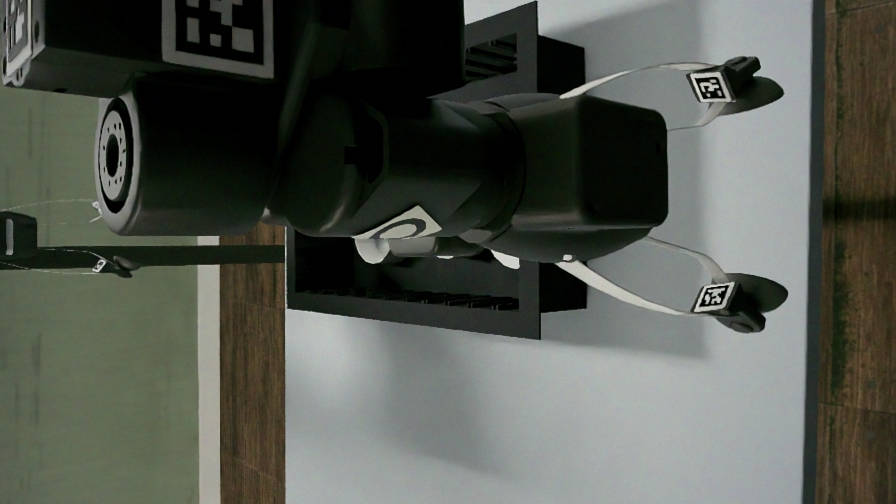

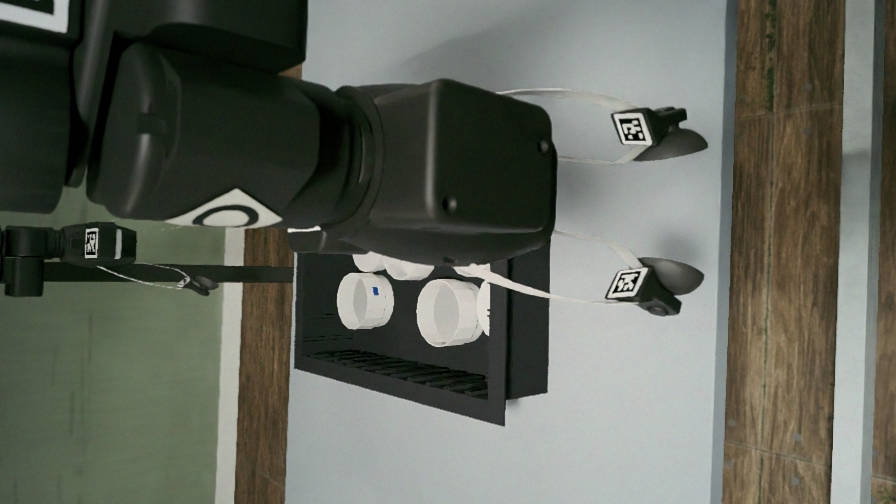

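Emit:
{"api": "finished_scene", "payload": {
  "scene": 2
}}

The scene is finished: the task was done.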